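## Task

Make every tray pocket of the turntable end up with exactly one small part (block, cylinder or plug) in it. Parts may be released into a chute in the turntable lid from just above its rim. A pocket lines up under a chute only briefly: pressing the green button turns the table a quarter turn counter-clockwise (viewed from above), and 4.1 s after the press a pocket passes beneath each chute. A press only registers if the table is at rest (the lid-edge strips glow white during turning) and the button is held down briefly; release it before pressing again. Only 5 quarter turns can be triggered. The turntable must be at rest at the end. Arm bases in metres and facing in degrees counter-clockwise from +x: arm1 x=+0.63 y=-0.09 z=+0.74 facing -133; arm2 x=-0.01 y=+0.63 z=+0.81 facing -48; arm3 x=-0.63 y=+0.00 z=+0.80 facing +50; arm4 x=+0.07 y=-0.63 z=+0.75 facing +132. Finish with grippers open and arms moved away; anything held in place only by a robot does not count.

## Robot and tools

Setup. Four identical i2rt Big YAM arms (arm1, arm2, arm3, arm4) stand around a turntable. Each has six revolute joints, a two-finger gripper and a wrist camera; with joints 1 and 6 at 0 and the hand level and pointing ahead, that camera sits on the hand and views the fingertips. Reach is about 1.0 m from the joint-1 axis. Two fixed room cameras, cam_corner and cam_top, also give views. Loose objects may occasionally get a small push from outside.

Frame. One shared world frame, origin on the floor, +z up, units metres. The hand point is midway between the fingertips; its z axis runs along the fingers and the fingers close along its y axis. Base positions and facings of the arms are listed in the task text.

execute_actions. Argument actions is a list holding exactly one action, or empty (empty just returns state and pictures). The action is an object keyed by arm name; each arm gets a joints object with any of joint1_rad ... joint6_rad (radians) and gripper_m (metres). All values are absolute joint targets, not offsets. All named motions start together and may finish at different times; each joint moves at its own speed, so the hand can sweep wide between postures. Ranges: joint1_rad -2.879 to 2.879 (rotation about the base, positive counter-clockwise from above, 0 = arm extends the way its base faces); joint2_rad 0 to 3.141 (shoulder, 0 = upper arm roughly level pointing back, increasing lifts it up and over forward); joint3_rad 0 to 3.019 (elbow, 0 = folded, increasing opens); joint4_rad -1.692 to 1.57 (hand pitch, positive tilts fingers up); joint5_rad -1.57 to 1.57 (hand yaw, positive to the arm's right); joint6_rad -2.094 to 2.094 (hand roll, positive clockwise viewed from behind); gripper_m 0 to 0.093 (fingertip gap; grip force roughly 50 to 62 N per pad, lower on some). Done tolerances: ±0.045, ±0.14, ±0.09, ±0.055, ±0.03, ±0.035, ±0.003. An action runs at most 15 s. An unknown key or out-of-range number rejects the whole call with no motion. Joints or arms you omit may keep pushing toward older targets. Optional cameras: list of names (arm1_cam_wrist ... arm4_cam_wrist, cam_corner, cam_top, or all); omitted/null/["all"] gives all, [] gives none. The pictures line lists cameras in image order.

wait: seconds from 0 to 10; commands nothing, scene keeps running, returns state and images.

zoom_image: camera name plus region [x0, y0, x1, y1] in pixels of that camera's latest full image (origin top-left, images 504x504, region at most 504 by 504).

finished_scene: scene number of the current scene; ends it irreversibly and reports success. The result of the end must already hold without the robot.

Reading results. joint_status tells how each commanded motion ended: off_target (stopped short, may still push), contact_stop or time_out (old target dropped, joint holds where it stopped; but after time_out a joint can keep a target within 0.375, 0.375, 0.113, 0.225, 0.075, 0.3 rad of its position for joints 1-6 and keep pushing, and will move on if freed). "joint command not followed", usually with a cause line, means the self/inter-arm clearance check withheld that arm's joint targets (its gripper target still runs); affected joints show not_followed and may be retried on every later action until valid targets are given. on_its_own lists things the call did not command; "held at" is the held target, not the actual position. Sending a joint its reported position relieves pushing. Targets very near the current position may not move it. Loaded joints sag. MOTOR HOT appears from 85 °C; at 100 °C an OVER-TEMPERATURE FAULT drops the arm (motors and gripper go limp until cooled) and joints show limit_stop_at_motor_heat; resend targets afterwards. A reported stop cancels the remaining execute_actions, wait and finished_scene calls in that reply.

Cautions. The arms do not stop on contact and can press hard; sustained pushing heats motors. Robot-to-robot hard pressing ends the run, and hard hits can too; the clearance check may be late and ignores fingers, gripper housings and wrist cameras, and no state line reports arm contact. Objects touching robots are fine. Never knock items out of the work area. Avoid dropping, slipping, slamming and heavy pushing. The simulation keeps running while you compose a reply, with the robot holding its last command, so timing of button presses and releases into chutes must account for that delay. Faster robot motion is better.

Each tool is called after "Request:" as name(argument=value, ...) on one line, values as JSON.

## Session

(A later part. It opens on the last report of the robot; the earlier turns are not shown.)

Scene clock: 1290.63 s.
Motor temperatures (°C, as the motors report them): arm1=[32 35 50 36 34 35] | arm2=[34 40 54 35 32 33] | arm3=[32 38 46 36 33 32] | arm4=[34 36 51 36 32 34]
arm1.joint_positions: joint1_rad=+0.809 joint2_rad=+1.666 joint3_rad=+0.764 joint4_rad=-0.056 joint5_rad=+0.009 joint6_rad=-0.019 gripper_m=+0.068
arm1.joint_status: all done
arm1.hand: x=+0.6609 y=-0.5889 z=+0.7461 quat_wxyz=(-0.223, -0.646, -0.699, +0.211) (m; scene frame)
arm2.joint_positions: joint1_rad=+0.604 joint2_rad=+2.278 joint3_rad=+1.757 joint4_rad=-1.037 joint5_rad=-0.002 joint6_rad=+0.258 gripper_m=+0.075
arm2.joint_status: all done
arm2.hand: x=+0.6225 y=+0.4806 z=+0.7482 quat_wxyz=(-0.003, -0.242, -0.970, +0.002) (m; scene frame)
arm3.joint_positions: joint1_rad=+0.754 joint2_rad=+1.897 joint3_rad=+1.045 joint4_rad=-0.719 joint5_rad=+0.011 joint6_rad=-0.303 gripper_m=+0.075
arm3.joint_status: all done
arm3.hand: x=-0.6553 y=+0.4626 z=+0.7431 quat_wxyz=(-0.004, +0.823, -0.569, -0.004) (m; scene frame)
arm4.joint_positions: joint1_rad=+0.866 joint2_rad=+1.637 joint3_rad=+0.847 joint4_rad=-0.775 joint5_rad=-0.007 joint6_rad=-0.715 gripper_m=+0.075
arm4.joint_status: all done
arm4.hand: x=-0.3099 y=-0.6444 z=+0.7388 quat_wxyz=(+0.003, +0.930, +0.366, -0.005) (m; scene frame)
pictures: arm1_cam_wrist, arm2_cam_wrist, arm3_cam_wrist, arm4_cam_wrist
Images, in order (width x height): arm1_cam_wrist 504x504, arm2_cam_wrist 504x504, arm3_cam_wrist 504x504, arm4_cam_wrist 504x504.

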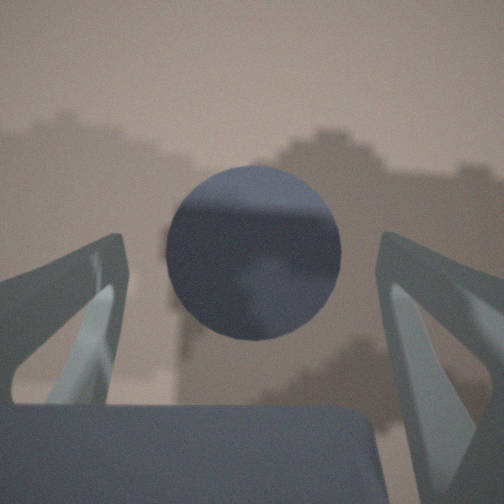

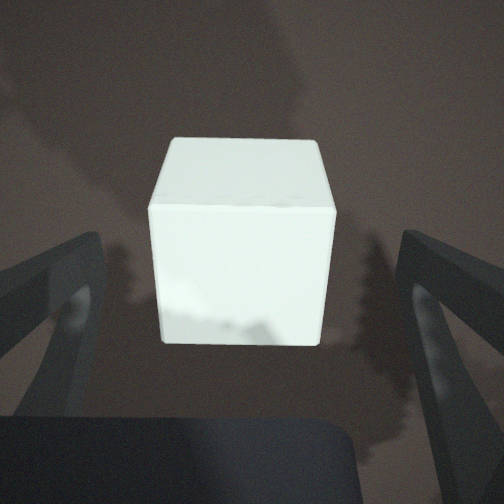

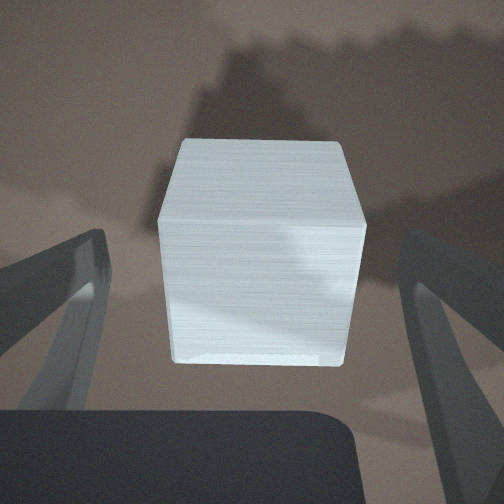

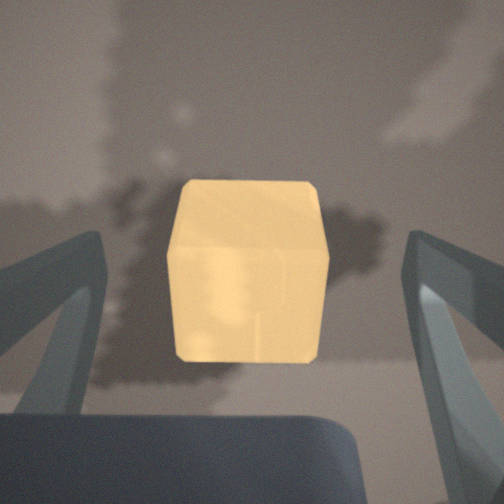

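Close and lift.

Request:
execute_actions(actions=[{"arm1":{"joints":{"gripper_m":0.02}},"arm2":{"joints":{"gripper_m":0.02}},"arm3":{"joints":{"gripper_m":0.02}},"arm4":{"joints":{"gripper_m":0.015}}}], cameras=["arm1_cam_wrist","arm3_cam_wrist"])

Scene clock: 1295.63 s.
Motor temperatures (°C, as the motors report them): arm1=[32 36 49 36 34 35] | arm2=[34 40 53 35 32 33] | arm3=[32 38 46 36 33 32] | arm4=[34 36 50 36 32 34]
arm1.joint_positions: joint1_rad=+0.809 joint2_rad=+1.666 joint3_rad=+0.764 joint4_rad=-0.056 joint5_rad=+0.010 joint6_rad=-0.019 gripper_m=+0.036
arm1.joint_status: gripper_m off_target (ended at +0.036, target +0.020)
arm1.hand: x=+0.6608 y=-0.5890 z=+0.7462 quat_wxyz=(-0.223, -0.646, -0.699, +0.211) (m; scene frame)
arm2.joint_positions: joint1_rad=+0.604 joint2_rad=+2.278 joint3_rad=+1.757 joint4_rad=-1.037 joint5_rad=-0.002 joint6_rad=+0.259 gripper_m=+0.039
arm2.joint_status: gripper_m off_target (ended at +0.039, target +0.020)
arm2.hand: x=+0.6225 y=+0.4806 z=+0.7482 quat_wxyz=(-0.003, -0.242, -0.970, +0.002) (m; scene frame)
arm3.joint_positions: joint1_rad=+0.754 joint2_rad=+1.897 joint3_rad=+1.045 joint4_rad=-0.718 joint5_rad=+0.012 joint6_rad=-0.303 gripper_m=+0.039
arm3.joint_status: gripper_m off_target (ended at +0.039, target +0.020)
arm3.hand: x=-0.6552 y=+0.4628 z=+0.7431 quat_wxyz=(-0.005, +0.823, -0.568, -0.004) (m; scene frame)
arm4.joint_positions: joint1_rad=+0.866 joint2_rad=+1.637 joint3_rad=+0.847 joint4_rad=-0.775 joint5_rad=-0.007 joint6_rad=-0.715 gripper_m=+0.031
arm4.joint_status: gripper_m off_target (ended at +0.031, target +0.015)
arm4.hand: x=-0.3099 y=-0.6444 z=+0.7388 quat_wxyz=(+0.003, +0.930, +0.367, -0.005) (m; scene frame)
pictures: arm1_cam_wrist, arm3_cam_wrist
Images, in order (width x height): arm1_cam_wrist 504x504, arm3_cam_wrist 504x504.

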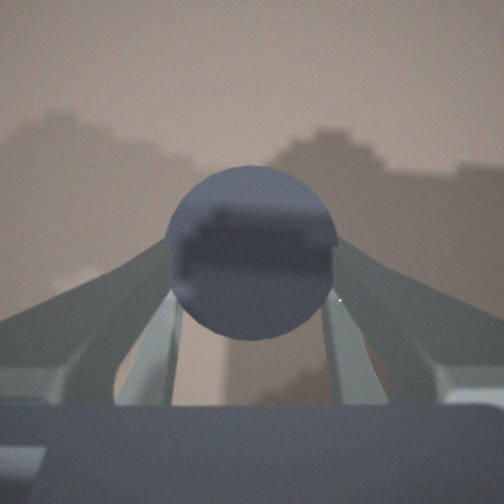

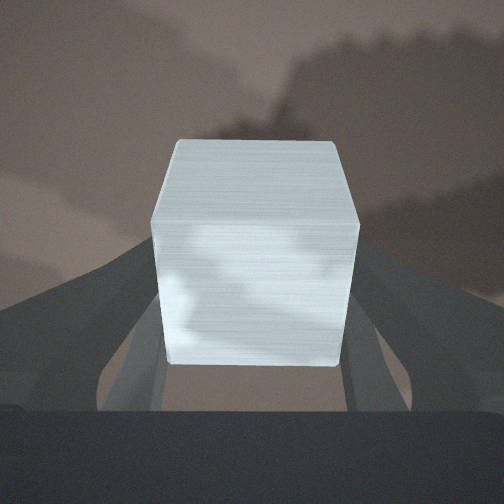

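Request:
execute_actions(actions=[{"arm1":{"joints":{"joint2_rad":0.72,"joint3_rad":0.85,"joint4_rad":-1.03}},"arm2":{"joints":{"joint2_rad":1.7,"joint4_rad":-1.5}},"arm3":{"joints":{"joint2_rad":1.5,"joint3_rad":1.08,"joint4_rad":-1.0}},"arm4":{"joints":{"joint2_rad":1.3,"joint3_rad":1.0,"joint4_rad":-1.1}}}], cameras=[])

Request:
execute_actions(actions=[{"arm1":{"joints":{"joint1_rad":-1.0,"joint3_rad":0.975}},"arm2":{"joints":{"joint2_rad":0.9,"joint3_rad":1.05,"joint4_rad":-1.69,"joint6_rad":-0.075}},"arm3":{"joints":{"joint2_rad":0.9,"joint4_rad":-1.69,"joint6_rad":-0.155}},"arm4":{"joints":{"joint2_rad":0.9,"joint3_rad":1.08,"joint4_rad":-1.69,"joint6_rad":0.135}}}], cameras=["arm1_cam_wrist","arm2_cam_wrist","arm3_cam_wrist","arm4_cam_wrist"])

Scene clock: 1313.07 s.
Motor temperatures (°C, as the motors report them): arm1=[32 36 49 36 34 35] | arm2=[34 41 52 35 32 33] | arm3=[32 39 46 36 33 32] | arm4=[34 37 50 36 32 34]
arm1.joint_positions: joint1_rad=+0.809 joint2_rad=+0.720 joint3_rad=+0.812 joint4_rad=-1.014 joint5_rad=+0.010 joint6_rad=-0.019 gripper_m=+0.036
arm1.joint_status: all done
arm1.hand: x=+0.6445 y=-0.3937 z=+1.0141 quat_wxyz=(-0.235, -0.643, -0.694, +0.222) (m; scene frame)
arm2.joint_positions: joint1_rad=+0.604 joint2_rad=+1.700 joint3_rad=+1.756 joint4_rad=-1.489 joint5_rad=-0.002 joint6_rad=+0.259 gripper_m=+0.039
arm2.joint_status: all done
arm2.hand: x=+0.5270 y=+0.5052 z=+1.0859 quat_wxyz=(-0.066, -0.241, -0.968, +0.001) (m; scene frame)
arm3.joint_positions: joint1_rad=+0.754 joint2_rad=+1.496 joint3_rad=+1.045 joint4_rad=-0.985 joint5_rad=+0.012 joint6_rad=-0.303 gripper_m=+0.039
arm3.joint_status: all done
arm3.hand: x=-0.6519 y=+0.4398 z=+0.9117 quat_wxyz=(-0.058, +0.820, -0.568, -0.045) (m; scene frame)
arm4.joint_positions: joint1_rad=+0.866 joint2_rad=+1.293 joint3_rad=+0.969 joint4_rad=-1.093 joint5_rad=-0.007 joint6_rad=-0.715 gripper_m=+0.031
arm4.joint_status: all done
arm4.hand: x=-0.3079 y=-0.6441 z=+0.9006 quat_wxyz=(-0.021, +0.928, +0.366, -0.074) (m; scene frame)
pictures: none
No camera images: the call's "cameras" was empty. Leave "cameras" out to get every camera's image.

Scene clock: 1314.97 s.
Motor temperatures (°C, as the motors report them): arm1=[32 36 50 36 34 35] | arm2=[34 40 52 35 32 33] | arm3=[32 38 46 36 33 32] | arm4=[34 36 51 36 32 34]
arm1.joint_positions: joint1_rad=-0.996 joint2_rad=+0.720 joint3_rad=+0.935 joint4_rad=-1.019 joint5_rad=+0.011 joint6_rad=-0.019 gripper_m=+0.036
arm1.joint_status: all done
arm1.hand: x=+0.3048 y=-0.0257 z=+1.0712 quat_wxyz=(+0.036, -0.927, +0.073, +0.365) (m; scene frame)
arm2.joint_positions: joint1_rad=+0.604 joint2_rad=+0.898 joint3_rad=+1.053 joint4_rad=-1.685 joint5_rad=-0.002 joint6_rad=-0.063 gripper_m=+0.039
arm2.joint_status: all done
arm2.hand: x=+0.2090 y=+0.5797 z=+1.0951 quat_wxyz=(-0.017, -0.083, -0.996, +0.004) (m; scene frame)
arm3.joint_positions: joint1_rad=+0.754 joint2_rad=+0.894 joint3_rad=+1.045 joint4_rad=-1.674 joint5_rad=+0.012 joint6_rad=-0.163 gripper_m=+0.039
arm3.joint_status: all done
arm3.hand: x=-0.6373 y=+0.2270 z=+1.0865 quat_wxyz=(-0.022, +0.781, -0.624, -0.020) (m; scene frame)
arm4.joint_positions: joint1_rad=+0.866 joint2_rad=+0.894 joint3_rad=+1.036 joint4_rad=-1.682 joint5_rad=-0.007 joint6_rad=+0.120 gripper_m=+0.031
arm4.joint_status: all done
arm4.hand: x=-0.1481 y=-0.6382 z=+1.0284 quat_wxyz=(+0.006, +0.999, -0.042, -0.015) (m; scene frame)
pictures: arm1_cam_wrist, arm2_cam_wrist, arm3_cam_wrist, arm4_cam_wrist
Images, in order (width x height): arm1_cam_wrist 504x504, arm2_cam_wrist 504x504, arm3_cam_wrist 504x504, arm4_cam_wrist 504x504.

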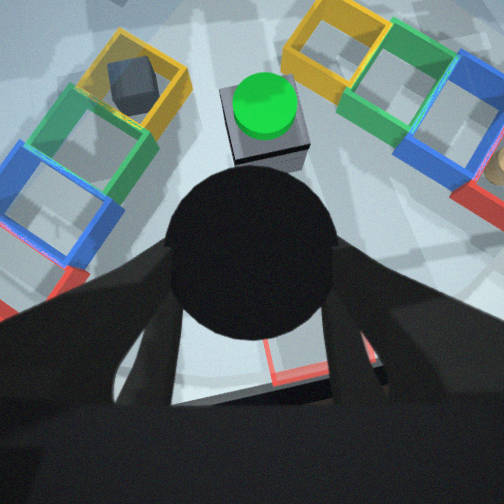

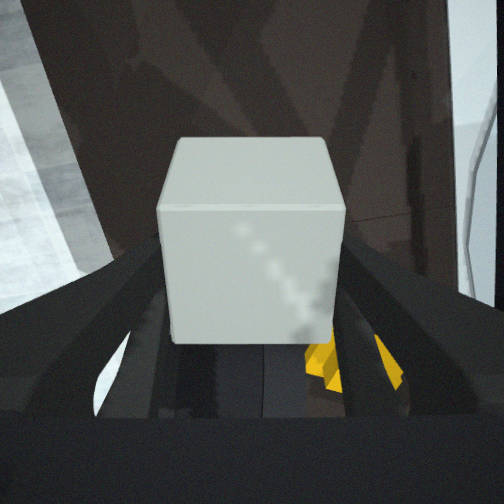

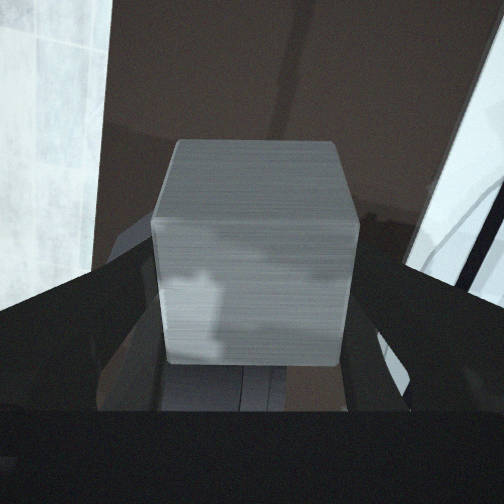

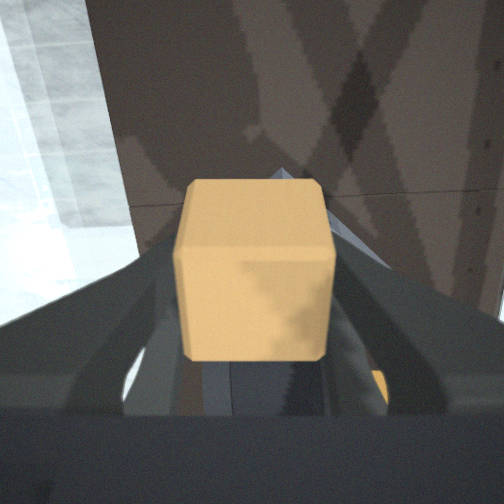

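Request:
execute_actions(actions=[{"arm1":{"joints":{"joint2_rad":1.09,"joint4_rad":-0.81}},"arm2":{"joints":{"joint1_rad":-0.771}},"arm3":{"joints":{"joint1_rad":-1.0}},"arm4":{"joints":{"joint1_rad":-0.58}}}], cameras=[])

Request:
execute_actions(actions=[{"arm2":{"joints":{"joint3_rad":1.21,"joint2_rad":1.50,"joint4_rad":-1.225}},"arm3":{"joints":{"joint2_rad":1.19,"joint3_rad":0.906,"joint4_rad":-1.21}},"arm4":{"joints":{"joint2_rad":1.42,"joint3_rad":1.24,"joint4_rad":-1.01}}}], cameras=["arm1_cam_wrist","arm2_cam_wrist","arm3_cam_wrist","arm4_cam_wrist"])

Scene clock: 1342.17 s.
Motor temperatures (°C, as the motors report them): arm1=[32 35 55 36 34 35] | arm2=[34 37 52 35 32 33] | arm3=[32 37 49 36 33 32] | arm4=[34 36 55 36 32 34]
arm1.joint_positions: joint1_rad=-0.996 joint2_rad=+1.103 joint3_rad=+0.935 joint4_rad=-0.833 joint5_rad=+0.011 joint6_rad=-0.019 gripper_m=+0.036
arm1.joint_status: all done
arm1.hand: x=+0.2124 y=-0.0108 z=+0.9622 quat_wxyz=(+0.027, -0.959, +0.075, +0.272) (m; scene frame)
arm2.joint_positions: joint1_rad=-0.768 joint2_rad=+0.898 joint3_rad=+1.053 joint4_rad=-1.685 joint5_rad=-0.002 joint6_rad=-0.065 gripper_m=+0.039
arm2.joint_status: all done
arm2.hand: x=-0.0186 y=+0.4052 z=+1.0977 quat_wxyz=(-0.013, -0.695, -0.719, +0.019) (m; scene frame)
arm3.joint_positions: joint1_rad=-0.996 joint2_rad=+0.898 joint3_rad=+1.045 joint4_rad=-1.674 joint5_rad=+0.013 joint6_rad=-0.162 gripper_m=+0.039
arm3.joint_status: all done
arm3.hand: x=-0.4009 y=-0.0297 z=+1.0798 quat_wxyz=(-0.015, +0.020, -1.000, +0.004) (m; scene frame)
arm4.joint_positions: joint1_rad=-0.572 joint2_rad=+0.894 joint3_rad=+1.036 joint4_rad=-1.682 joint5_rad=-0.007 joint6_rad=+0.121 gripper_m=+0.031
arm4.joint_status: all done
arm4.hand: x=+0.0370 y=-0.4096 z=+1.0280 quat_wxyz=(-0.005, +0.723, -0.690, -0.014) (m; scene frame)
pictures: none
No camera images: the call's "cameras" was empty. Leave "cameras" out to get every camera's image.

Scene clock: 1343.57 s.
Motor temperatures (°C, as the motors report them): arm1=[32 35 55 36 34 35] | arm2=[34 37 52 35 32 33] | arm3=[32 37 49 36 33 32] | arm4=[34 36 55 36 32 34]
arm1.joint_positions: joint1_rad=-0.996 joint2_rad=+1.103 joint3_rad=+0.935 joint4_rad=-0.833 joint5_rad=+0.011 joint6_rad=-0.019 gripper_m=+0.036
arm1.joint_status: not commanded
arm1.hand: x=+0.2124 y=-0.0108 z=+0.9622 quat_wxyz=(+0.027, -0.959, +0.075, +0.272) (m; scene frame)
arm2.joint_positions: joint1_rad=-0.768 joint2_rad=+1.504 joint3_rad=+1.195 joint4_rad=-1.236 joint5_rad=-0.002 joint6_rad=-0.065 gripper_m=+0.039
arm2.joint_status: all done
arm2.hand: x=-0.0262 y=+0.1963 z=+0.9677 quat_wxyz=(-0.008, -0.695, -0.719, +0.014) (m; scene frame)
arm3.joint_positions: joint1_rad=-0.996 joint2_rad=+1.212 joint3_rad=+0.891 joint4_rad=-1.229 joint5_rad=+0.013 joint6_rad=-0.162 gripper_m=+0.039
arm3.joint_status: all done
arm3.hand: x=-0.3109 y=-0.0393 z=+0.9417 quat_wxyz=(-0.003, +0.021, -1.000, +0.003) (m; scene frame)
arm4.joint_positions: joint1_rad=-0.572 joint2_rad=+1.440 joint3_rad=+1.205 joint4_rad=-1.024 joint5_rad=-0.007 joint6_rad=+0.121 gripper_m=+0.031
arm4.joint_status: all done
arm4.hand: x=-0.0070 y=-0.1498 z=+0.9431 quat_wxyz=(-0.089, +0.715, -0.682, -0.126) (m; scene frame)
pictures: arm1_cam_wrist, arm2_cam_wrist, arm3_cam_wrist, arm4_cam_wrist
Images, in order (width x height): arm1_cam_wrist 504x504, arm2_cam_wrist 504x504, arm3_cam_wrist 504x504, arm4_cam_wrist 504x504.

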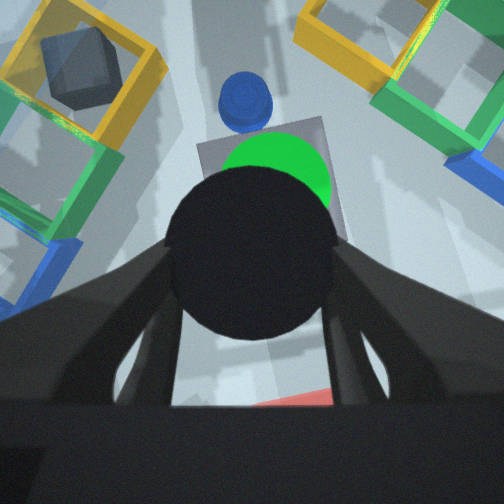

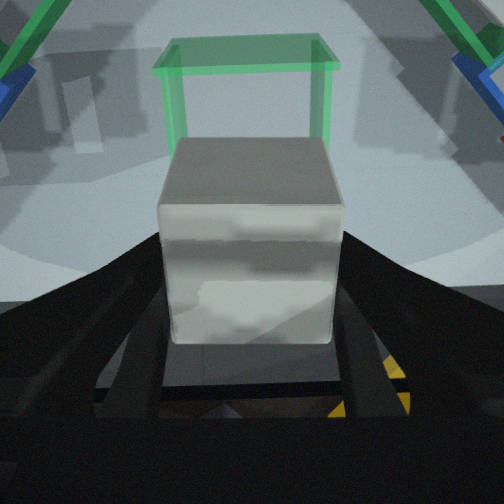

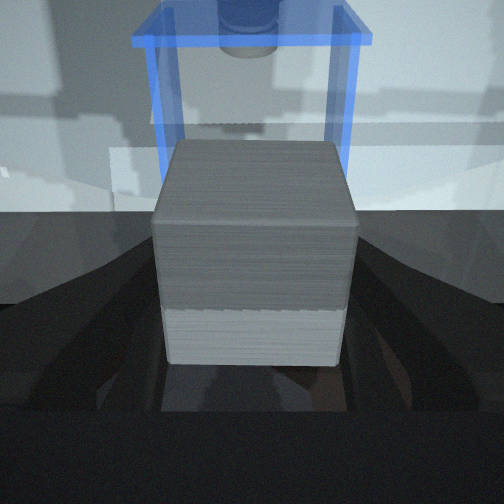

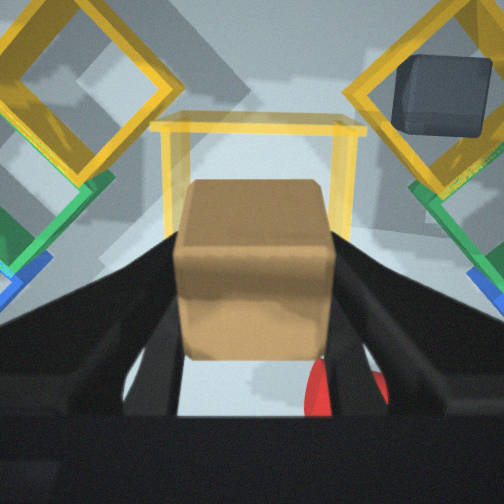

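Request:
execute_actions(actions=[{"arm1":{"joints":{"joint1_rad":-1.025}},"arm2":{"joints":{"joint2_rad":1.54,"joint4_rad":-1.285}},"arm3":{"joints":{"joint2_rad":1.17,"joint4_rad":-1.18}},"arm4":{"joints":{"joint2_rad":1.405}}}], cameras=["arm1_cam_wrist","arm2_cam_wrist","arm3_cam_wrist","arm4_cam_wrist"])

Scene clock: 1356.37 s.
Motor temperatures (°C, as the motors report them): arm1=[32 35 55 36 34 35] | arm2=[34 37 53 35 32 33] | arm3=[32 37 48 36 33 32] | arm4=[34 36 55 36 32 34]
arm1.joint_positions: joint1_rad=-1.018 joint2_rad=+1.103 joint3_rad=+0.935 joint4_rad=-0.833 joint5_rad=+0.011 joint6_rad=-0.019 gripper_m=+0.036
arm1.joint_status: all done
arm1.hand: x=+0.2141 y=-0.0015 z=+0.9621 quat_wxyz=(+0.031, -0.958, +0.085, +0.272) (m; scene frame)
arm2.joint_positions: joint1_rad=-0.768 joint2_rad=+1.527 joint3_rad=+1.195 joint4_rad=-1.274 joint5_rad=-0.002 joint6_rad=-0.065 gripper_m=+0.039
arm2.joint_status: all done
arm2.hand: x=-0.0260 y=+0.2053 z=+0.9582 quat_wxyz=(+0.012, -0.695, -0.719, -0.009) (m; scene frame)
arm3.joint_positions: joint1_rad=-0.996 joint2_rad=+1.189 joint3_rad=+0.891 joint4_rad=-1.201 joint5_rad=+0.013 joint6_rad=-0.162 gripper_m=+0.039
arm3.joint_status: all done
arm3.hand: x=-0.3043 y=-0.0402 z=+0.9489 quat_wxyz=(-0.029, +0.020, -0.999, +0.006) (m; scene frame)
arm4.joint_positions: joint1_rad=-0.572 joint2_rad=+1.426 joint3_rad=+1.205 joint4_rad=-1.024 joint5_rad=-0.007 joint6_rad=+0.121 gripper_m=+0.031
arm4.joint_status: all done
arm4.hand: x=-0.0069 y=-0.1507 z=+0.9498 quat_wxyz=(-0.094, +0.714, -0.681, -0.132) (m; scene frame)
pictures: arm1_cam_wrist, arm2_cam_wrist, arm3_cam_wrist, arm4_cam_wrist
Images, in order (width x height): arm1_cam_wrist 504x504, arm2_cam_wrist 504x504, arm3_cam_wrist 504x504, arm4_cam_wrist 504x504.

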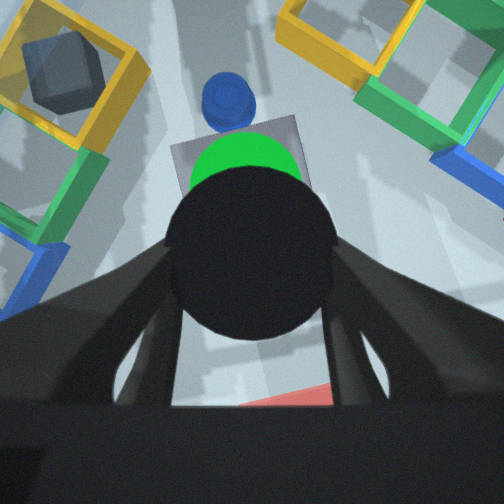

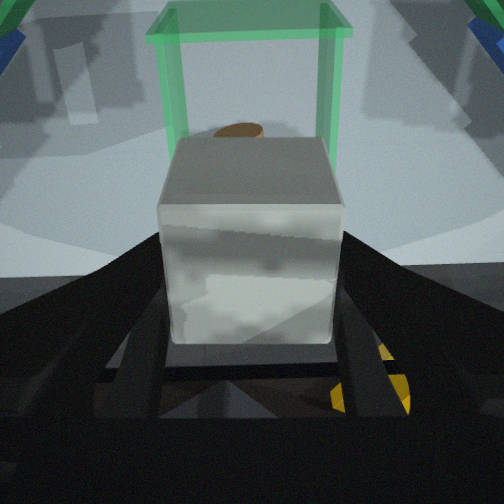

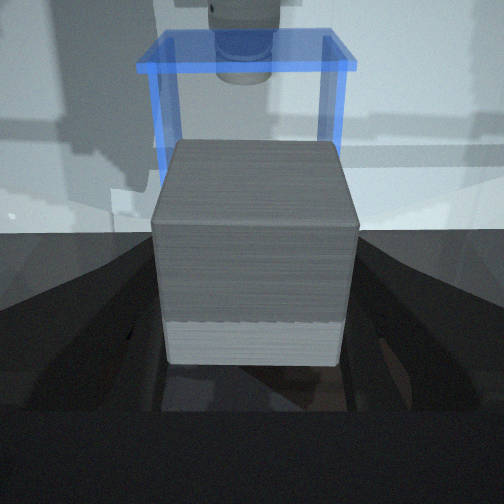

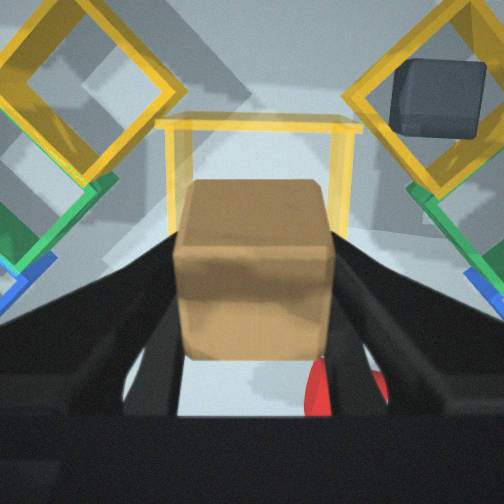

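Request:
execute_actions(actions=[{"arm1":{"joints":{"joint2_rad":1.28}}}], cameras=[])

Request:
wait(seconds=0.3)

Request:
execute_actions(actions=[{"arm1":{"joints":{"joint1_rad":-1.109,"joint2_rad":0.73,"joint4_rad":-0.932}}}], cameras=[])

Request:
execute_actions(actions=[{"arm1":{"joints":{"joint3_rad":0.692}}}], cameras=[])

Request:
wait(seconds=0.6)

Request:
execute_actions(actions=[{"arm1":{"joints":{"gripper_m":0.07}},"arm2":{"joints":{"gripper_m":0.07}},"arm3":{"joints":{"gripper_m":0.07}},"arm4":{"joints":{"gripper_m":0.07}}}], cameras=["cam_top"])

Scene clock: 1368.93 s.
Motor temperatures (°C, as the motors report them): arm1=[32 35 55 36 34 35] | arm2=[34 37 53 35 32 33] | arm3=[32 37 48 36 33 32] | arm4=[34 37 55 36 32 34]
arm1.joint_positions: joint1_rad=-1.018 joint2_rad=+1.224 joint3_rad=+0.978 joint4_rad=-0.816 joint5_rad=+0.011 joint6_rad=-0.019 gripper_m=+0.036
arm1.joint_status: all done
arm1.hand: x=+0.1887 y=+0.0032 z=+0.9353 quat_wxyz=(+0.028, -0.966, +0.086, +0.243) (m; scene frame)
arm2.joint_positions: joint1_rad=-0.768 joint2_rad=+1.527 joint3_rad=+1.195 joint4_rad=-1.274 joint5_rad=-0.002 joint6_rad=-0.065 gripper_m=+0.039
arm2.joint_status: not commanded
arm2.hand: x=-0.0260 y=+0.2053 z=+0.9582 quat_wxyz=(+0.012, -0.695, -0.719, -0.009) (m; scene frame)
arm3.joint_positions: joint1_rad=-0.996 joint2_rad=+1.189 joint3_rad=+0.891 joint4_rad=-1.201 joint5_rad=+0.013 joint6_rad=-0.162 gripper_m=+0.039
arm3.joint_status: not commanded
arm3.hand: x=-0.3043 y=-0.0402 z=+0.9489 quat_wxyz=(-0.029, +0.020, -0.999, +0.006) (m; scene frame)
arm4.joint_positions: joint1_rad=-0.572 joint2_rad=+1.426 joint3_rad=+1.205 joint4_rad=-1.024 joint5_rad=-0.007 joint6_rad=+0.121 gripper_m=+0.031
arm4.joint_status: not commanded
arm4.hand: x=-0.0069 y=-0.1507 z=+0.9498 quat_wxyz=(-0.094, +0.714, -0.681, -0.132) (m; scene frame)
pictures: none
No camera images: the call's "cameras" was empty. Leave "cameras" out to get every camera's image.

Scene clock: 1369.23 s.
Motor temperatures (°C, as the motors report them): arm1=[32 35 55 36 34 35] | arm2=[34 37 53 35 32 33] | arm3=[32 37 48 36 33 32] | arm4=[34 37 55 36 32 34]
arm1.joint_positions: joint1_rad=-1.018 joint2_rad=+1.224 joint3_rad=+0.978 joint4_rad=-0.816 joint5_rad=+0.011 joint6_rad=-0.019 gripper_m=+0.036
arm1.joint_status: all done
arm1.hand: x=+0.1887 y=+0.0032 z=+0.9353 quat_wxyz=(+0.028, -0.966, +0.086, +0.243) (m; scene frame)
arm2.joint_positions: joint1_rad=-0.768 joint2_rad=+1.527 joint3_rad=+1.195 joint4_rad=-1.274 joint5_rad=-0.002 joint6_rad=-0.065 gripper_m=+0.039
arm2.joint_status: not commanded
arm2.hand: x=-0.0260 y=+0.2053 z=+0.9582 quat_wxyz=(+0.012, -0.695, -0.719, -0.009) (m; scene frame)
arm3.joint_positions: joint1_rad=-0.996 joint2_rad=+1.189 joint3_rad=+0.891 joint4_rad=-1.201 joint5_rad=+0.013 joint6_rad=-0.162 gripper_m=+0.039
arm3.joint_status: not commanded
arm3.hand: x=-0.3043 y=-0.0402 z=+0.9489 quat_wxyz=(-0.029, +0.020, -0.999, +0.006) (m; scene frame)
arm4.joint_positions: joint1_rad=-0.572 joint2_rad=+1.426 joint3_rad=+1.205 joint4_rad=-1.024 joint5_rad=-0.007 joint6_rad=+0.121 gripper_m=+0.031
arm4.joint_status: not commanded
arm4.hand: x=-0.0069 y=-0.1507 z=+0.9498 quat_wxyz=(-0.094, +0.714, -0.681, -0.132) (m; scene frame)
wait: 0.30 s; at rest by 0.27 s
pictures: arm1_cam_wrist, arm2_cam_wrist, arm3_cam_wrist, arm4_cam_wrist, cam_corner, cam_top
Images, in order (width x height): arm1_cam_wrist 504x504, arm2_cam_wrist 504x504, arm3_cam_wrist 504x504, arm4_cam_wrist 504x504, cam_corner 504x504, cam_top 504x504.

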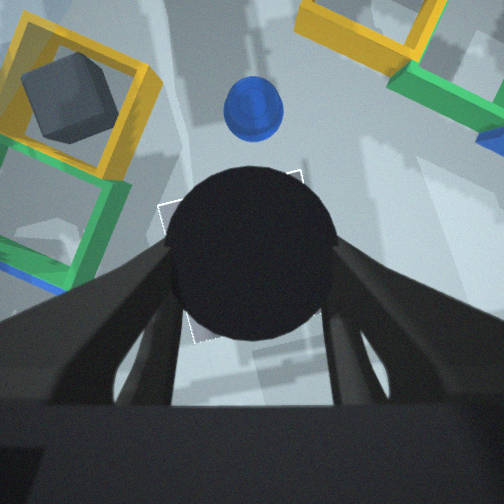

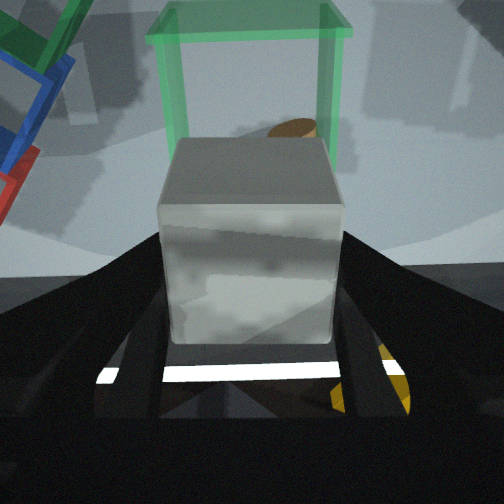

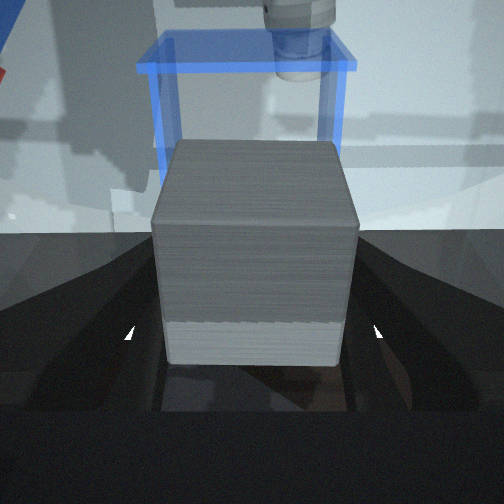

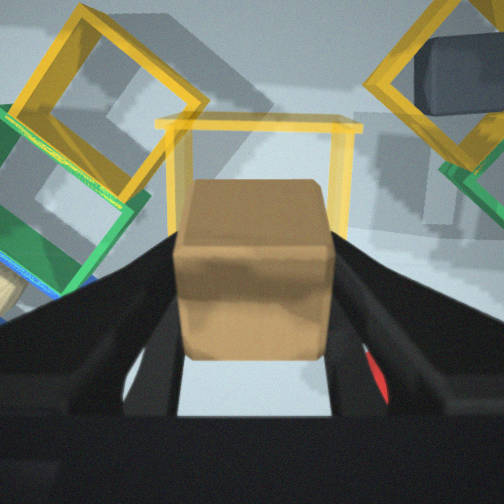

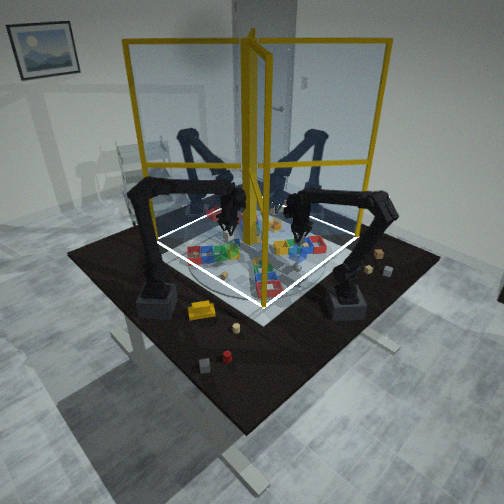

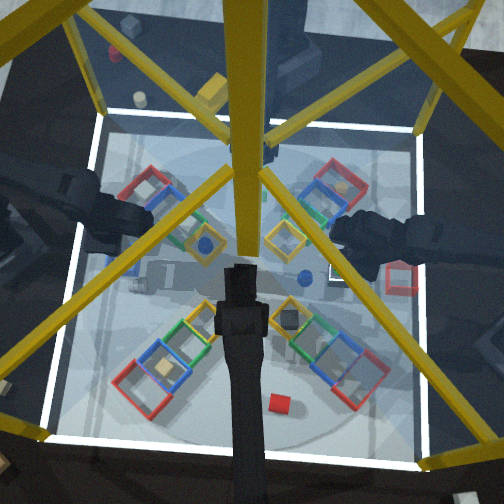

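Scene clock: 1370.67 s.
Motor temperatures (°C, as the motors report them): arm1=[32 35 55 36 34 35] | arm2=[34 37 53 35 32 33] | arm3=[32 37 48 36 33 32] | arm4=[34 37 55 36 32 34]
arm1.joint_positions: joint1_rad=-1.113 joint2_rad=+0.725 joint3_rad=+0.973 joint4_rad=-0.917 joint5_rad=+0.010 joint6_rad=-0.019 gripper_m=+0.036
arm1.joint_status: all done
arm1.hand: x=+0.2930 y=+0.0173 z=+1.1085 quat_wxyz=(+0.067, -0.895, +0.123, +0.423) (m; scene frame)
arm2.joint_positions: joint1_rad=-0.768 joint2_rad=+1.527 joint3_rad=+1.195 joint4_rad=-1.274 joint5_rad=-0.002 joint6_rad=-0.065 gripper_m=+0.039
arm2.joint_status: not commanded
arm2.hand: x=-0.0260 y=+0.2053 z=+0.9582 quat_wxyz=(+0.012, -0.695, -0.719, -0.009) (m; scene frame)
arm3.joint_positions: joint1_rad=-0.996 joint2_rad=+1.189 joint3_rad=+0.891 joint4_rad=-1.201 joint5_rad=+0.013 joint6_rad=-0.162 gripper_m=+0.039
arm3.joint_status: not commanded
arm3.hand: x=-0.3043 y=-0.0402 z=+0.9489 quat_wxyz=(-0.029, +0.020, -0.999, +0.006) (m; scene frame)
arm4.joint_positions: joint1_rad=-0.572 joint2_rad=+1.426 joint3_rad=+1.205 joint4_rad=-1.024 joint5_rad=-0.007 joint6_rad=+0.121 gripper_m=+0.031
arm4.joint_status: not commanded
arm4.hand: x=-0.0069 y=-0.1507 z=+0.9498 quat_wxyz=(-0.094, +0.714, -0.681, -0.132) (m; scene frame)
pictures: none
No camera images: the call's "cameras" was empty. Leave "cameras" out to get every camera's image.

Scene clock: 1371.83 s.
Motor temperatures (°C, as the motors report them): arm1=[32 35 55 36 34 35] | arm2=[34 37 53 35 32 33] | arm3=[32 37 48 36 33 32] | arm4=[34 37 55 36 32 34]
arm1.joint_positions: joint1_rad=-1.113 joint2_rad=+0.729 joint3_rad=+0.690 joint4_rad=-0.923 joint5_rad=+0.010 joint6_rad=-0.019 gripper_m=+0.036
arm1.joint_status: all done
arm1.hand: x=+0.3331 y=+0.0045 z=+0.9527 quat_wxyz=(+0.046, -0.947, +0.129, +0.289) (m; scene frame)
arm2.joint_positions: joint1_rad=-0.768 joint2_rad=+1.527 joint3_rad=+1.195 joint4_rad=-1.274 joint5_rad=-0.002 joint6_rad=-0.065 gripper_m=+0.039
arm2.joint_status: not commanded
arm2.hand: x=-0.0260 y=+0.2053 z=+0.9582 quat_wxyz=(+0.012, -0.695, -0.719, -0.009) (m; scene frame)
arm3.joint_positions: joint1_rad=-0.996 joint2_rad=+1.189 joint3_rad=+0.891 joint4_rad=-1.201 joint5_rad=+0.013 joint6_rad=-0.162 gripper_m=+0.039
arm3.joint_status: not commanded
arm3.hand: x=-0.3043 y=-0.0402 z=+0.9489 quat_wxyz=(-0.029, +0.020, -0.999, +0.006) (m; scene frame)
arm4.joint_positions: joint1_rad=-0.572 joint2_rad=+1.426 joint3_rad=+1.205 joint4_rad=-1.024 joint5_rad=-0.007 joint6_rad=+0.121 gripper_m=+0.031
arm4.joint_status: not commanded
arm4.hand: x=-0.0069 y=-0.1507 z=+0.9498 quat_wxyz=(-0.094, +0.714, -0.681, -0.132) (m; scene frame)
pictures: none
No camera images: the call's "cameras" was empty. Leave "cameras" out to get every camera's image.

Scene clock: 1372.43 s.
Motor temperatures (°C, as the motors report them): arm1=[32 35 55 36 34 35] | arm2=[34 37 54 35 32 33] | arm3=[32 37 48 36 33 32] | arm4=[34 37 55 36 32 34]
arm1.joint_positions: joint1_rad=-1.113 joint2_rad=+0.729 joint3_rad=+0.690 joint4_rad=-0.923 joint5_rad=+0.010 joint6_rad=-0.019 gripper_m=+0.036
arm1.joint_status: all done
arm1.hand: x=+0.3331 y=+0.0045 z=+0.9527 quat_wxyz=(+0.046, -0.947, +0.129, +0.289) (m; scene frame)
arm2.joint_positions: joint1_rad=-0.768 joint2_rad=+1.527 joint3_rad=+1.195 joint4_rad=-1.274 joint5_rad=-0.002 joint6_rad=-0.065 gripper_m=+0.039
arm2.joint_status: not commanded
arm2.hand: x=-0.0260 y=+0.2053 z=+0.9582 quat_wxyz=(+0.012, -0.695, -0.719, -0.009) (m; scene frame)
arm3.joint_positions: joint1_rad=-0.996 joint2_rad=+1.189 joint3_rad=+0.891 joint4_rad=-1.201 joint5_rad=+0.013 joint6_rad=-0.162 gripper_m=+0.039
arm3.joint_status: not commanded
arm3.hand: x=-0.3043 y=-0.0402 z=+0.9489 quat_wxyz=(-0.029, +0.020, -0.999, +0.006) (m; scene frame)
arm4.joint_positions: joint1_rad=-0.572 joint2_rad=+1.426 joint3_rad=+1.205 joint4_rad=-1.024 joint5_rad=-0.007 joint6_rad=+0.121 gripper_m=+0.031
arm4.joint_status: not commanded
arm4.hand: x=-0.0069 y=-0.1507 z=+0.9498 quat_wxyz=(-0.094, +0.714, -0.681, -0.132) (m; scene frame)
wait: 0.60 s; at rest by 0.27 s
pictures: arm1_cam_wrist, arm2_cam_wrist, arm3_cam_wrist, arm4_cam_wrist, cam_corner, cam_top
Images, in order (width x height): arm1_cam_wrist 504x504, arm2_cam_wrist 504x504, arm3_cam_wrist 504x504, arm4_cam_wrist 504x504, cam_corner 504x504, cam_top 504x504.

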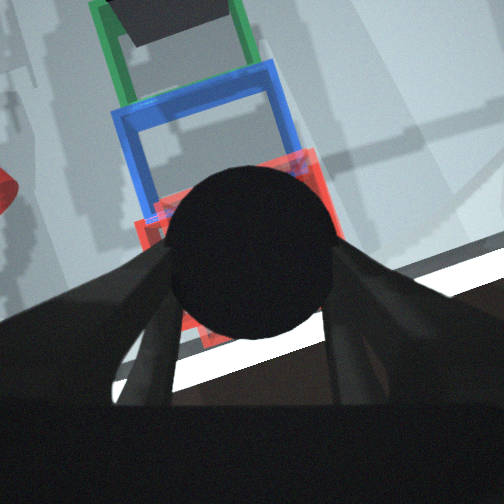

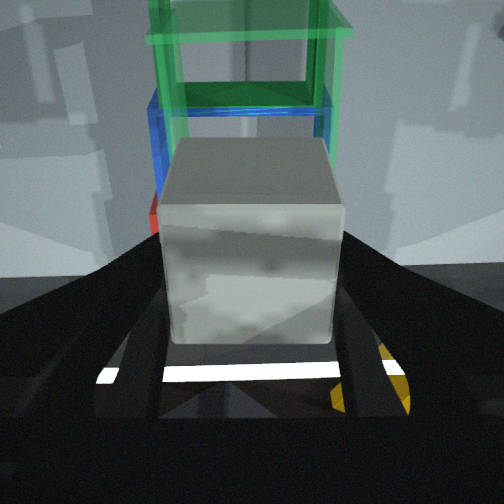

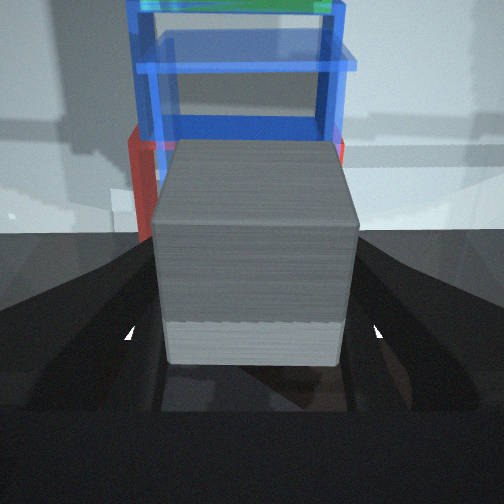

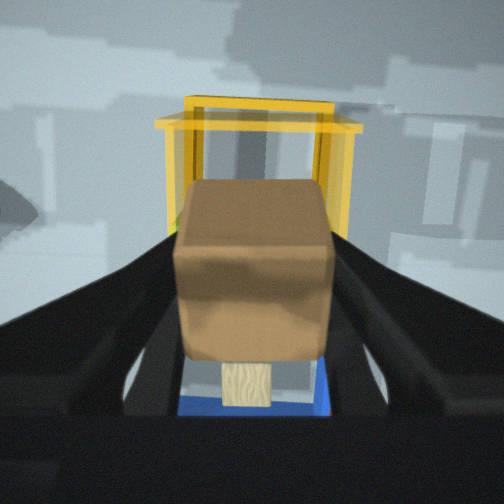

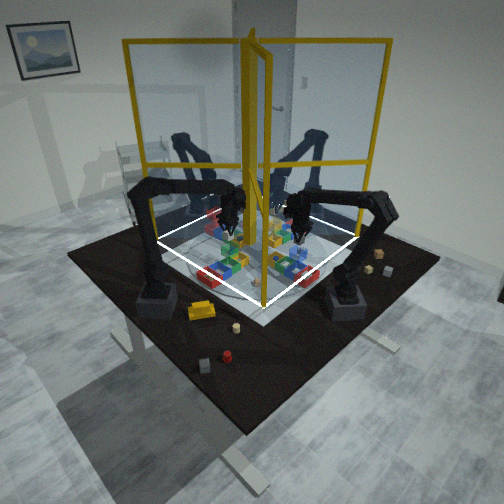

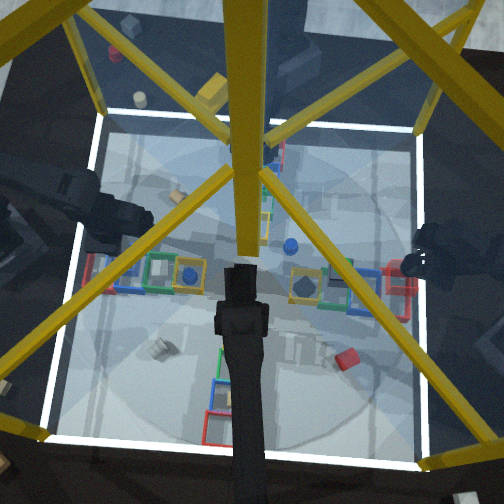

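Scene clock: 1373.03 s.
Motor temperatures (°C, as the motors report them): arm1=[32 35 54 36 34 35] | arm2=[34 37 54 35 32 33] | arm3=[32 37 48 36 33 32] | arm4=[34 37 55 36 32 34]
arm1.joint_positions: joint1_rad=-1.113 joint2_rad=+0.729 joint3_rad=+0.690 joint4_rad=-0.923 joint5_rad=+0.010 joint6_rad=-0.019 gripper_m=+0.070
arm1.joint_status: all done
arm1.hand: x=+0.3331 y=+0.0045 z=+0.9527 quat_wxyz=(+0.046, -0.947, +0.129, +0.289) (m; scene frame)
arm2.joint_positions: joint1_rad=-0.768 joint2_rad=+1.527 joint3_rad=+1.195 joint4_rad=-1.274 joint5_rad=-0.002 joint6_rad=-0.065 gripper_m=+0.070
arm2.joint_status: all done
arm2.hand: x=-0.0260 y=+0.2053 z=+0.9582 quat_wxyz=(+0.012, -0.695, -0.719, -0.009) (m; scene frame)
arm3.joint_positions: joint1_rad=-0.996 joint2_rad=+1.186 joint3_rad=+0.891 joint4_rad=-1.200 joint5_rad=+0.013 joint6_rad=-0.161 gripper_m=+0.070
arm3.joint_status: all done
arm3.hand: x=-0.3041 y=-0.0402 z=+0.9497 quat_wxyz=(-0.030, +0.020, -0.999, +0.006) (m; scene frame)
arm4.joint_positions: joint1_rad=-0.572 joint2_rad=+1.426 joint3_rad=+1.205 joint4_rad=-1.024 joint5_rad=-0.007 joint6_rad=+0.121 gripper_m=+0.070
arm4.joint_status: all done
arm4.hand: x=-0.0069 y=-0.1507 z=+0.9498 quat_wxyz=(-0.094, +0.714, -0.681, -0.132) (m; scene frame)
pictures: cam_top
Images, in order (width x height): cam_top 504x504.

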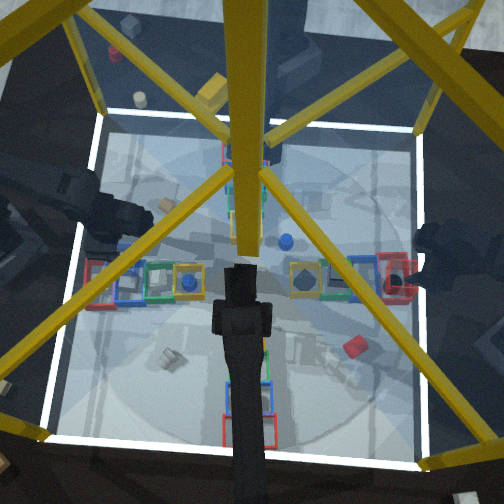

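Request:
execute_actions(actions=[{"arm1":{"joints":{"joint2_rad":0.72,"joint3_rad":0.85,"joint4_rad":-1.03}},"arm2":{"joints":{"joint2_rad":0.72,"joint3_rad":0.85,"joint4_rad":-1.03,"joint6_rad":0.0}},"arm3":{"joints":{"joint2_rad":0.9,"joint3_rad":1.08,"joint4_rad":-1.69,"joint6_rad":0.0}},"arm4":{"joints":{"joint2_rad":0.72,"joint3_rad":0.85,"joint4_rad":-1.03,"joint6_rad":0.0}}}], cameras=["cam_top"])

Request:
execute_actions(actions=[{"arm1":{"joints":{"joint1_rad":0.356,"gripper_m":0.075}},"arm2":{"joints":{"joint1_rad":-1.88,"gripper_m":0.07}},"arm3":{"joints":{"joint1_rad":-2.245,"gripper_m":0.075}}}], cameras=[])

Request:
execute_actions(actions=[{"arm1":{"joints":{"joint2_rad":1.658,"joint3_rad":1.095,"joint4_rad":-0.36}},"arm2":{"joints":{"joint2_rad":1.356,"joint3_rad":0.46,"joint4_rad":-0.055}},"arm3":{"joints":{"joint2_rad":1.81,"joint3_rad":1.23,"joint4_rad":-0.935}}}], cameras=["arm1_cam_wrist","arm2_cam_wrist","arm3_cam_wrist","cam_top"])

Scene clock: 1393.77 s.
Motor temperatures (°C, as the motors report them): arm1=[32 35 53 36 34 35] | arm2=[34 37 54 35 32 33] | arm3=[32 37 48 36 33 32] | arm4=[34 37 55 36 32 34]
arm1.joint_positions: joint1_rad=-1.113 joint2_rad=+0.723 joint3_rad=+0.814 joint4_rad=-1.013 joint5_rad=+0.010 joint6_rad=-0.019 gripper_m=+0.070
arm1.joint_status: all done
arm1.hand: x=+0.3278 y=+0.0064 z=+1.0060 quat_wxyz=(+0.049, -0.942, +0.129, +0.307) (m; scene frame)
arm2.joint_positions: joint1_rad=-0.768 joint2_rad=+0.713 joint3_rad=+0.855 joint4_rad=-1.044 joint5_rad=-0.002 joint6_rad=-0.012 gripper_m=+0.070
arm2.joint_status: all done
arm2.hand: x=-0.0212 y=+0.3213 z=+1.1065 quat_wxyz=(-0.227, -0.673, -0.662, +0.241) (m; scene frame)
arm3.joint_positions: joint1_rad=-0.996 joint2_rad=+0.894 joint3_rad=+1.053 joint4_rad=-1.674 joint5_rad=+0.013 joint6_rad=-0.008 gripper_m=+0.070
arm3.joint_status: all done
arm3.hand: x=-0.4001 y=-0.0298 z=+1.0836 quat_wxyz=(-0.021, -0.056, -0.998, +0.003) (m; scene frame)
arm4.joint_positions: joint1_rad=-0.572 joint2_rad=+0.710 joint3_rad=+0.859 joint4_rad=-1.028 joint5_rad=-0.007 joint6_rad=+0.015 gripper_m=+0.070
arm4.joint_status: all done
arm4.hand: x=+0.0219 y=-0.3205 z=+1.0473 quat_wxyz=(-0.213, +0.715, -0.612, -0.262) (m; scene frame)
pictures: cam_top
Images, in order (width x height): cam_top 504x504.

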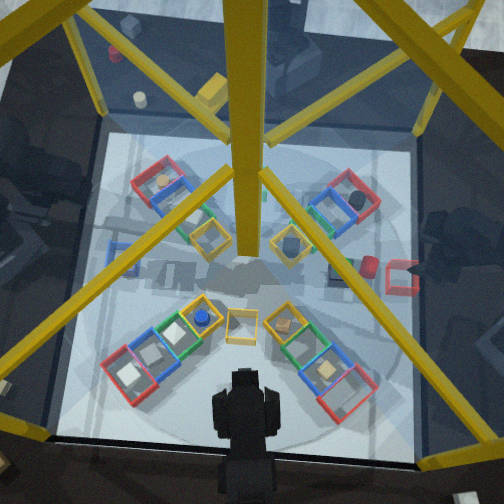

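Scene clock: 1395.50 s.
Motor temperatures (°C, as the motors report them): arm1=[32 35 53 36 34 35] | arm2=[34 37 54 35 32 33] | arm3=[32 37 48 36 33 32] | arm4=[34 37 55 36 32 34]
arm1.joint_positions: joint1_rad=+0.352 joint2_rad=+0.723 joint3_rad=+0.814 joint4_rad=-1.013 joint5_rad=+0.009 joint6_rad=-0.019 gripper_m=+0.075
arm1.joint_status: all done
arm1.hand: x=+0.5054 y=-0.3708 z=+1.0123 quat_wxyz=(-0.179, -0.785, -0.531, +0.266) (m; scene frame)
arm2.joint_positions: joint1_rad=-1.878 joint2_rad=+0.715 joint3_rad=+0.855 joint4_rad=-1.044 joint5_rad=-0.002 joint6_rad=-0.010 gripper_m=+0.070
arm2.joint_status: all done
arm2.hand: x=-0.2938 y=+0.5022 z=+1.1071 quat_wxyz=(-0.070, -0.921, -0.206, +0.324) (m; scene frame)
arm3.joint_positions: joint1_rad=-2.241 joint2_rad=+0.894 joint3_rad=+1.053 joint4_rad=-1.674 joint5_rad=+0.012 joint6_rad=-0.007 gripper_m=+0.075
arm3.joint_status: all done
arm3.hand: x=-0.5824 y=-0.2238 z=+1.0838 quat_wxyz=(-0.010, -0.628, -0.778, +0.022) (m; scene frame)
arm4.joint_positions: joint1_rad=-0.572 joint2_rad=+0.710 joint3_rad=+0.859 joint4_rad=-1.028 joint5_rad=-0.007 joint6_rad=+0.015 gripper_m=+0.070
arm4.joint_status: not commanded
arm4.hand: x=+0.0219 y=-0.3205 z=+1.0473 quat_wxyz=(-0.213, +0.715, -0.612, -0.262) (m; scene frame)
pictures: none
No camera images: the call's "cameras" was empty. Leave "cameras" out to get every camera's image.

Scene clock: 1397.07 s.
Motor temperatures (°C, as the motors report them): arm1=[32 35 53 36 34 35] | arm2=[34 37 53 35 32 33] | arm3=[32 37 48 36 33 32] | arm4=[34 37 54 36 32 34]
arm1.joint_positions: joint1_rad=+0.352 joint2_rad=+1.659 joint3_rad=+1.086 joint4_rad=-0.380 joint5_rad=+0.009 joint6_rad=-0.019 gripper_m=+0.075
arm1.joint_status: all done
arm1.hand: x=+0.4029 y=-0.6263 z=+0.8372 quat_wxyz=(-0.171, -0.788, -0.534, +0.254) (m; scene frame)
arm2.joint_positions: joint1_rad=-1.878 joint2_rad=+1.348 joint3_rad=+0.450 joint4_rad=-0.071 joint5_rad=-0.002 joint6_rad=-0.010 gripper_m=+0.070
arm2.joint_status: all done
arm2.hand: x=-0.3604 y=+0.4713 z=+0.8311 quat_wxyz=(-0.064, -0.931, -0.208, +0.294) (m; scene frame)
arm3.joint_positions: joint1_rad=-2.241 joint2_rad=+1.815 joint3_rad=+1.205 joint4_rad=-0.953 joint5_rad=+0.012 joint6_rad=-0.007 gripper_m=+0.075
arm3.joint_status: all done
arm3.hand: x=-0.5316 y=-0.4814 z=+0.8140 quat_wxyz=(+0.009, -0.628, -0.778, +0.007) (m; scene frame)
arm4.joint_positions: joint1_rad=-0.572 joint2_rad=+0.710 joint3_rad=+0.859 joint4_rad=-1.028 joint5_rad=-0.007 joint6_rad=+0.015 gripper_m=+0.070
arm4.joint_status: not commanded
arm4.hand: x=+0.0219 y=-0.3205 z=+1.0473 quat_wxyz=(-0.213, +0.715, -0.612, -0.262) (m; scene frame)
pictures: arm1_cam_wrist, arm2_cam_wrist, arm3_cam_wrist, cam_top
Images, in order (width x height): arm1_cam_wrist 504x504, arm2_cam_wrist 504x504, arm3_cam_wrist 504x504, cam_top 504x504.

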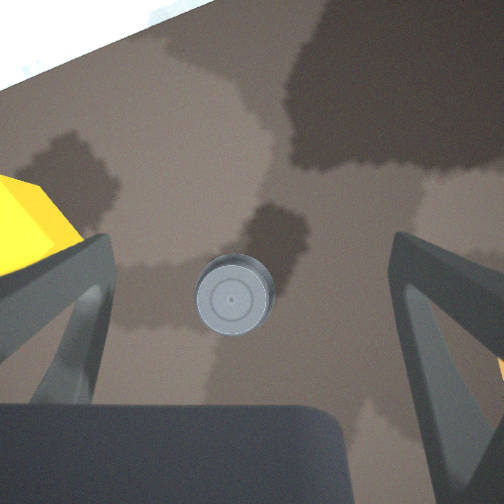

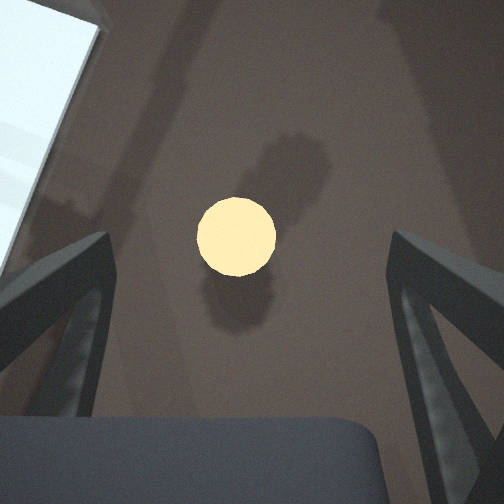

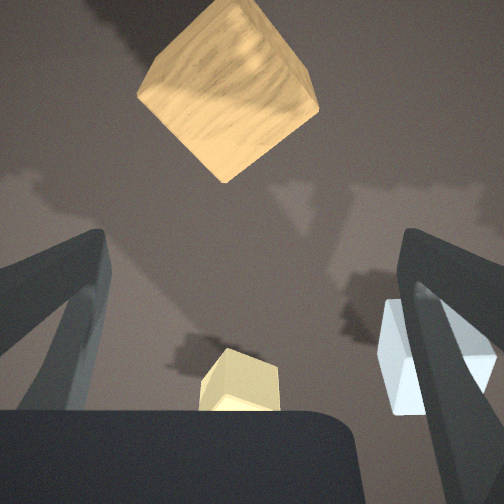

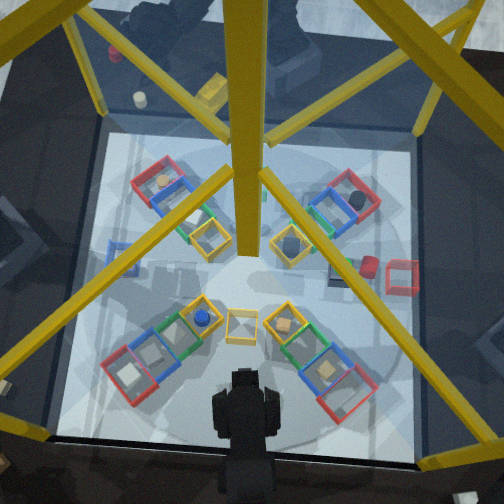

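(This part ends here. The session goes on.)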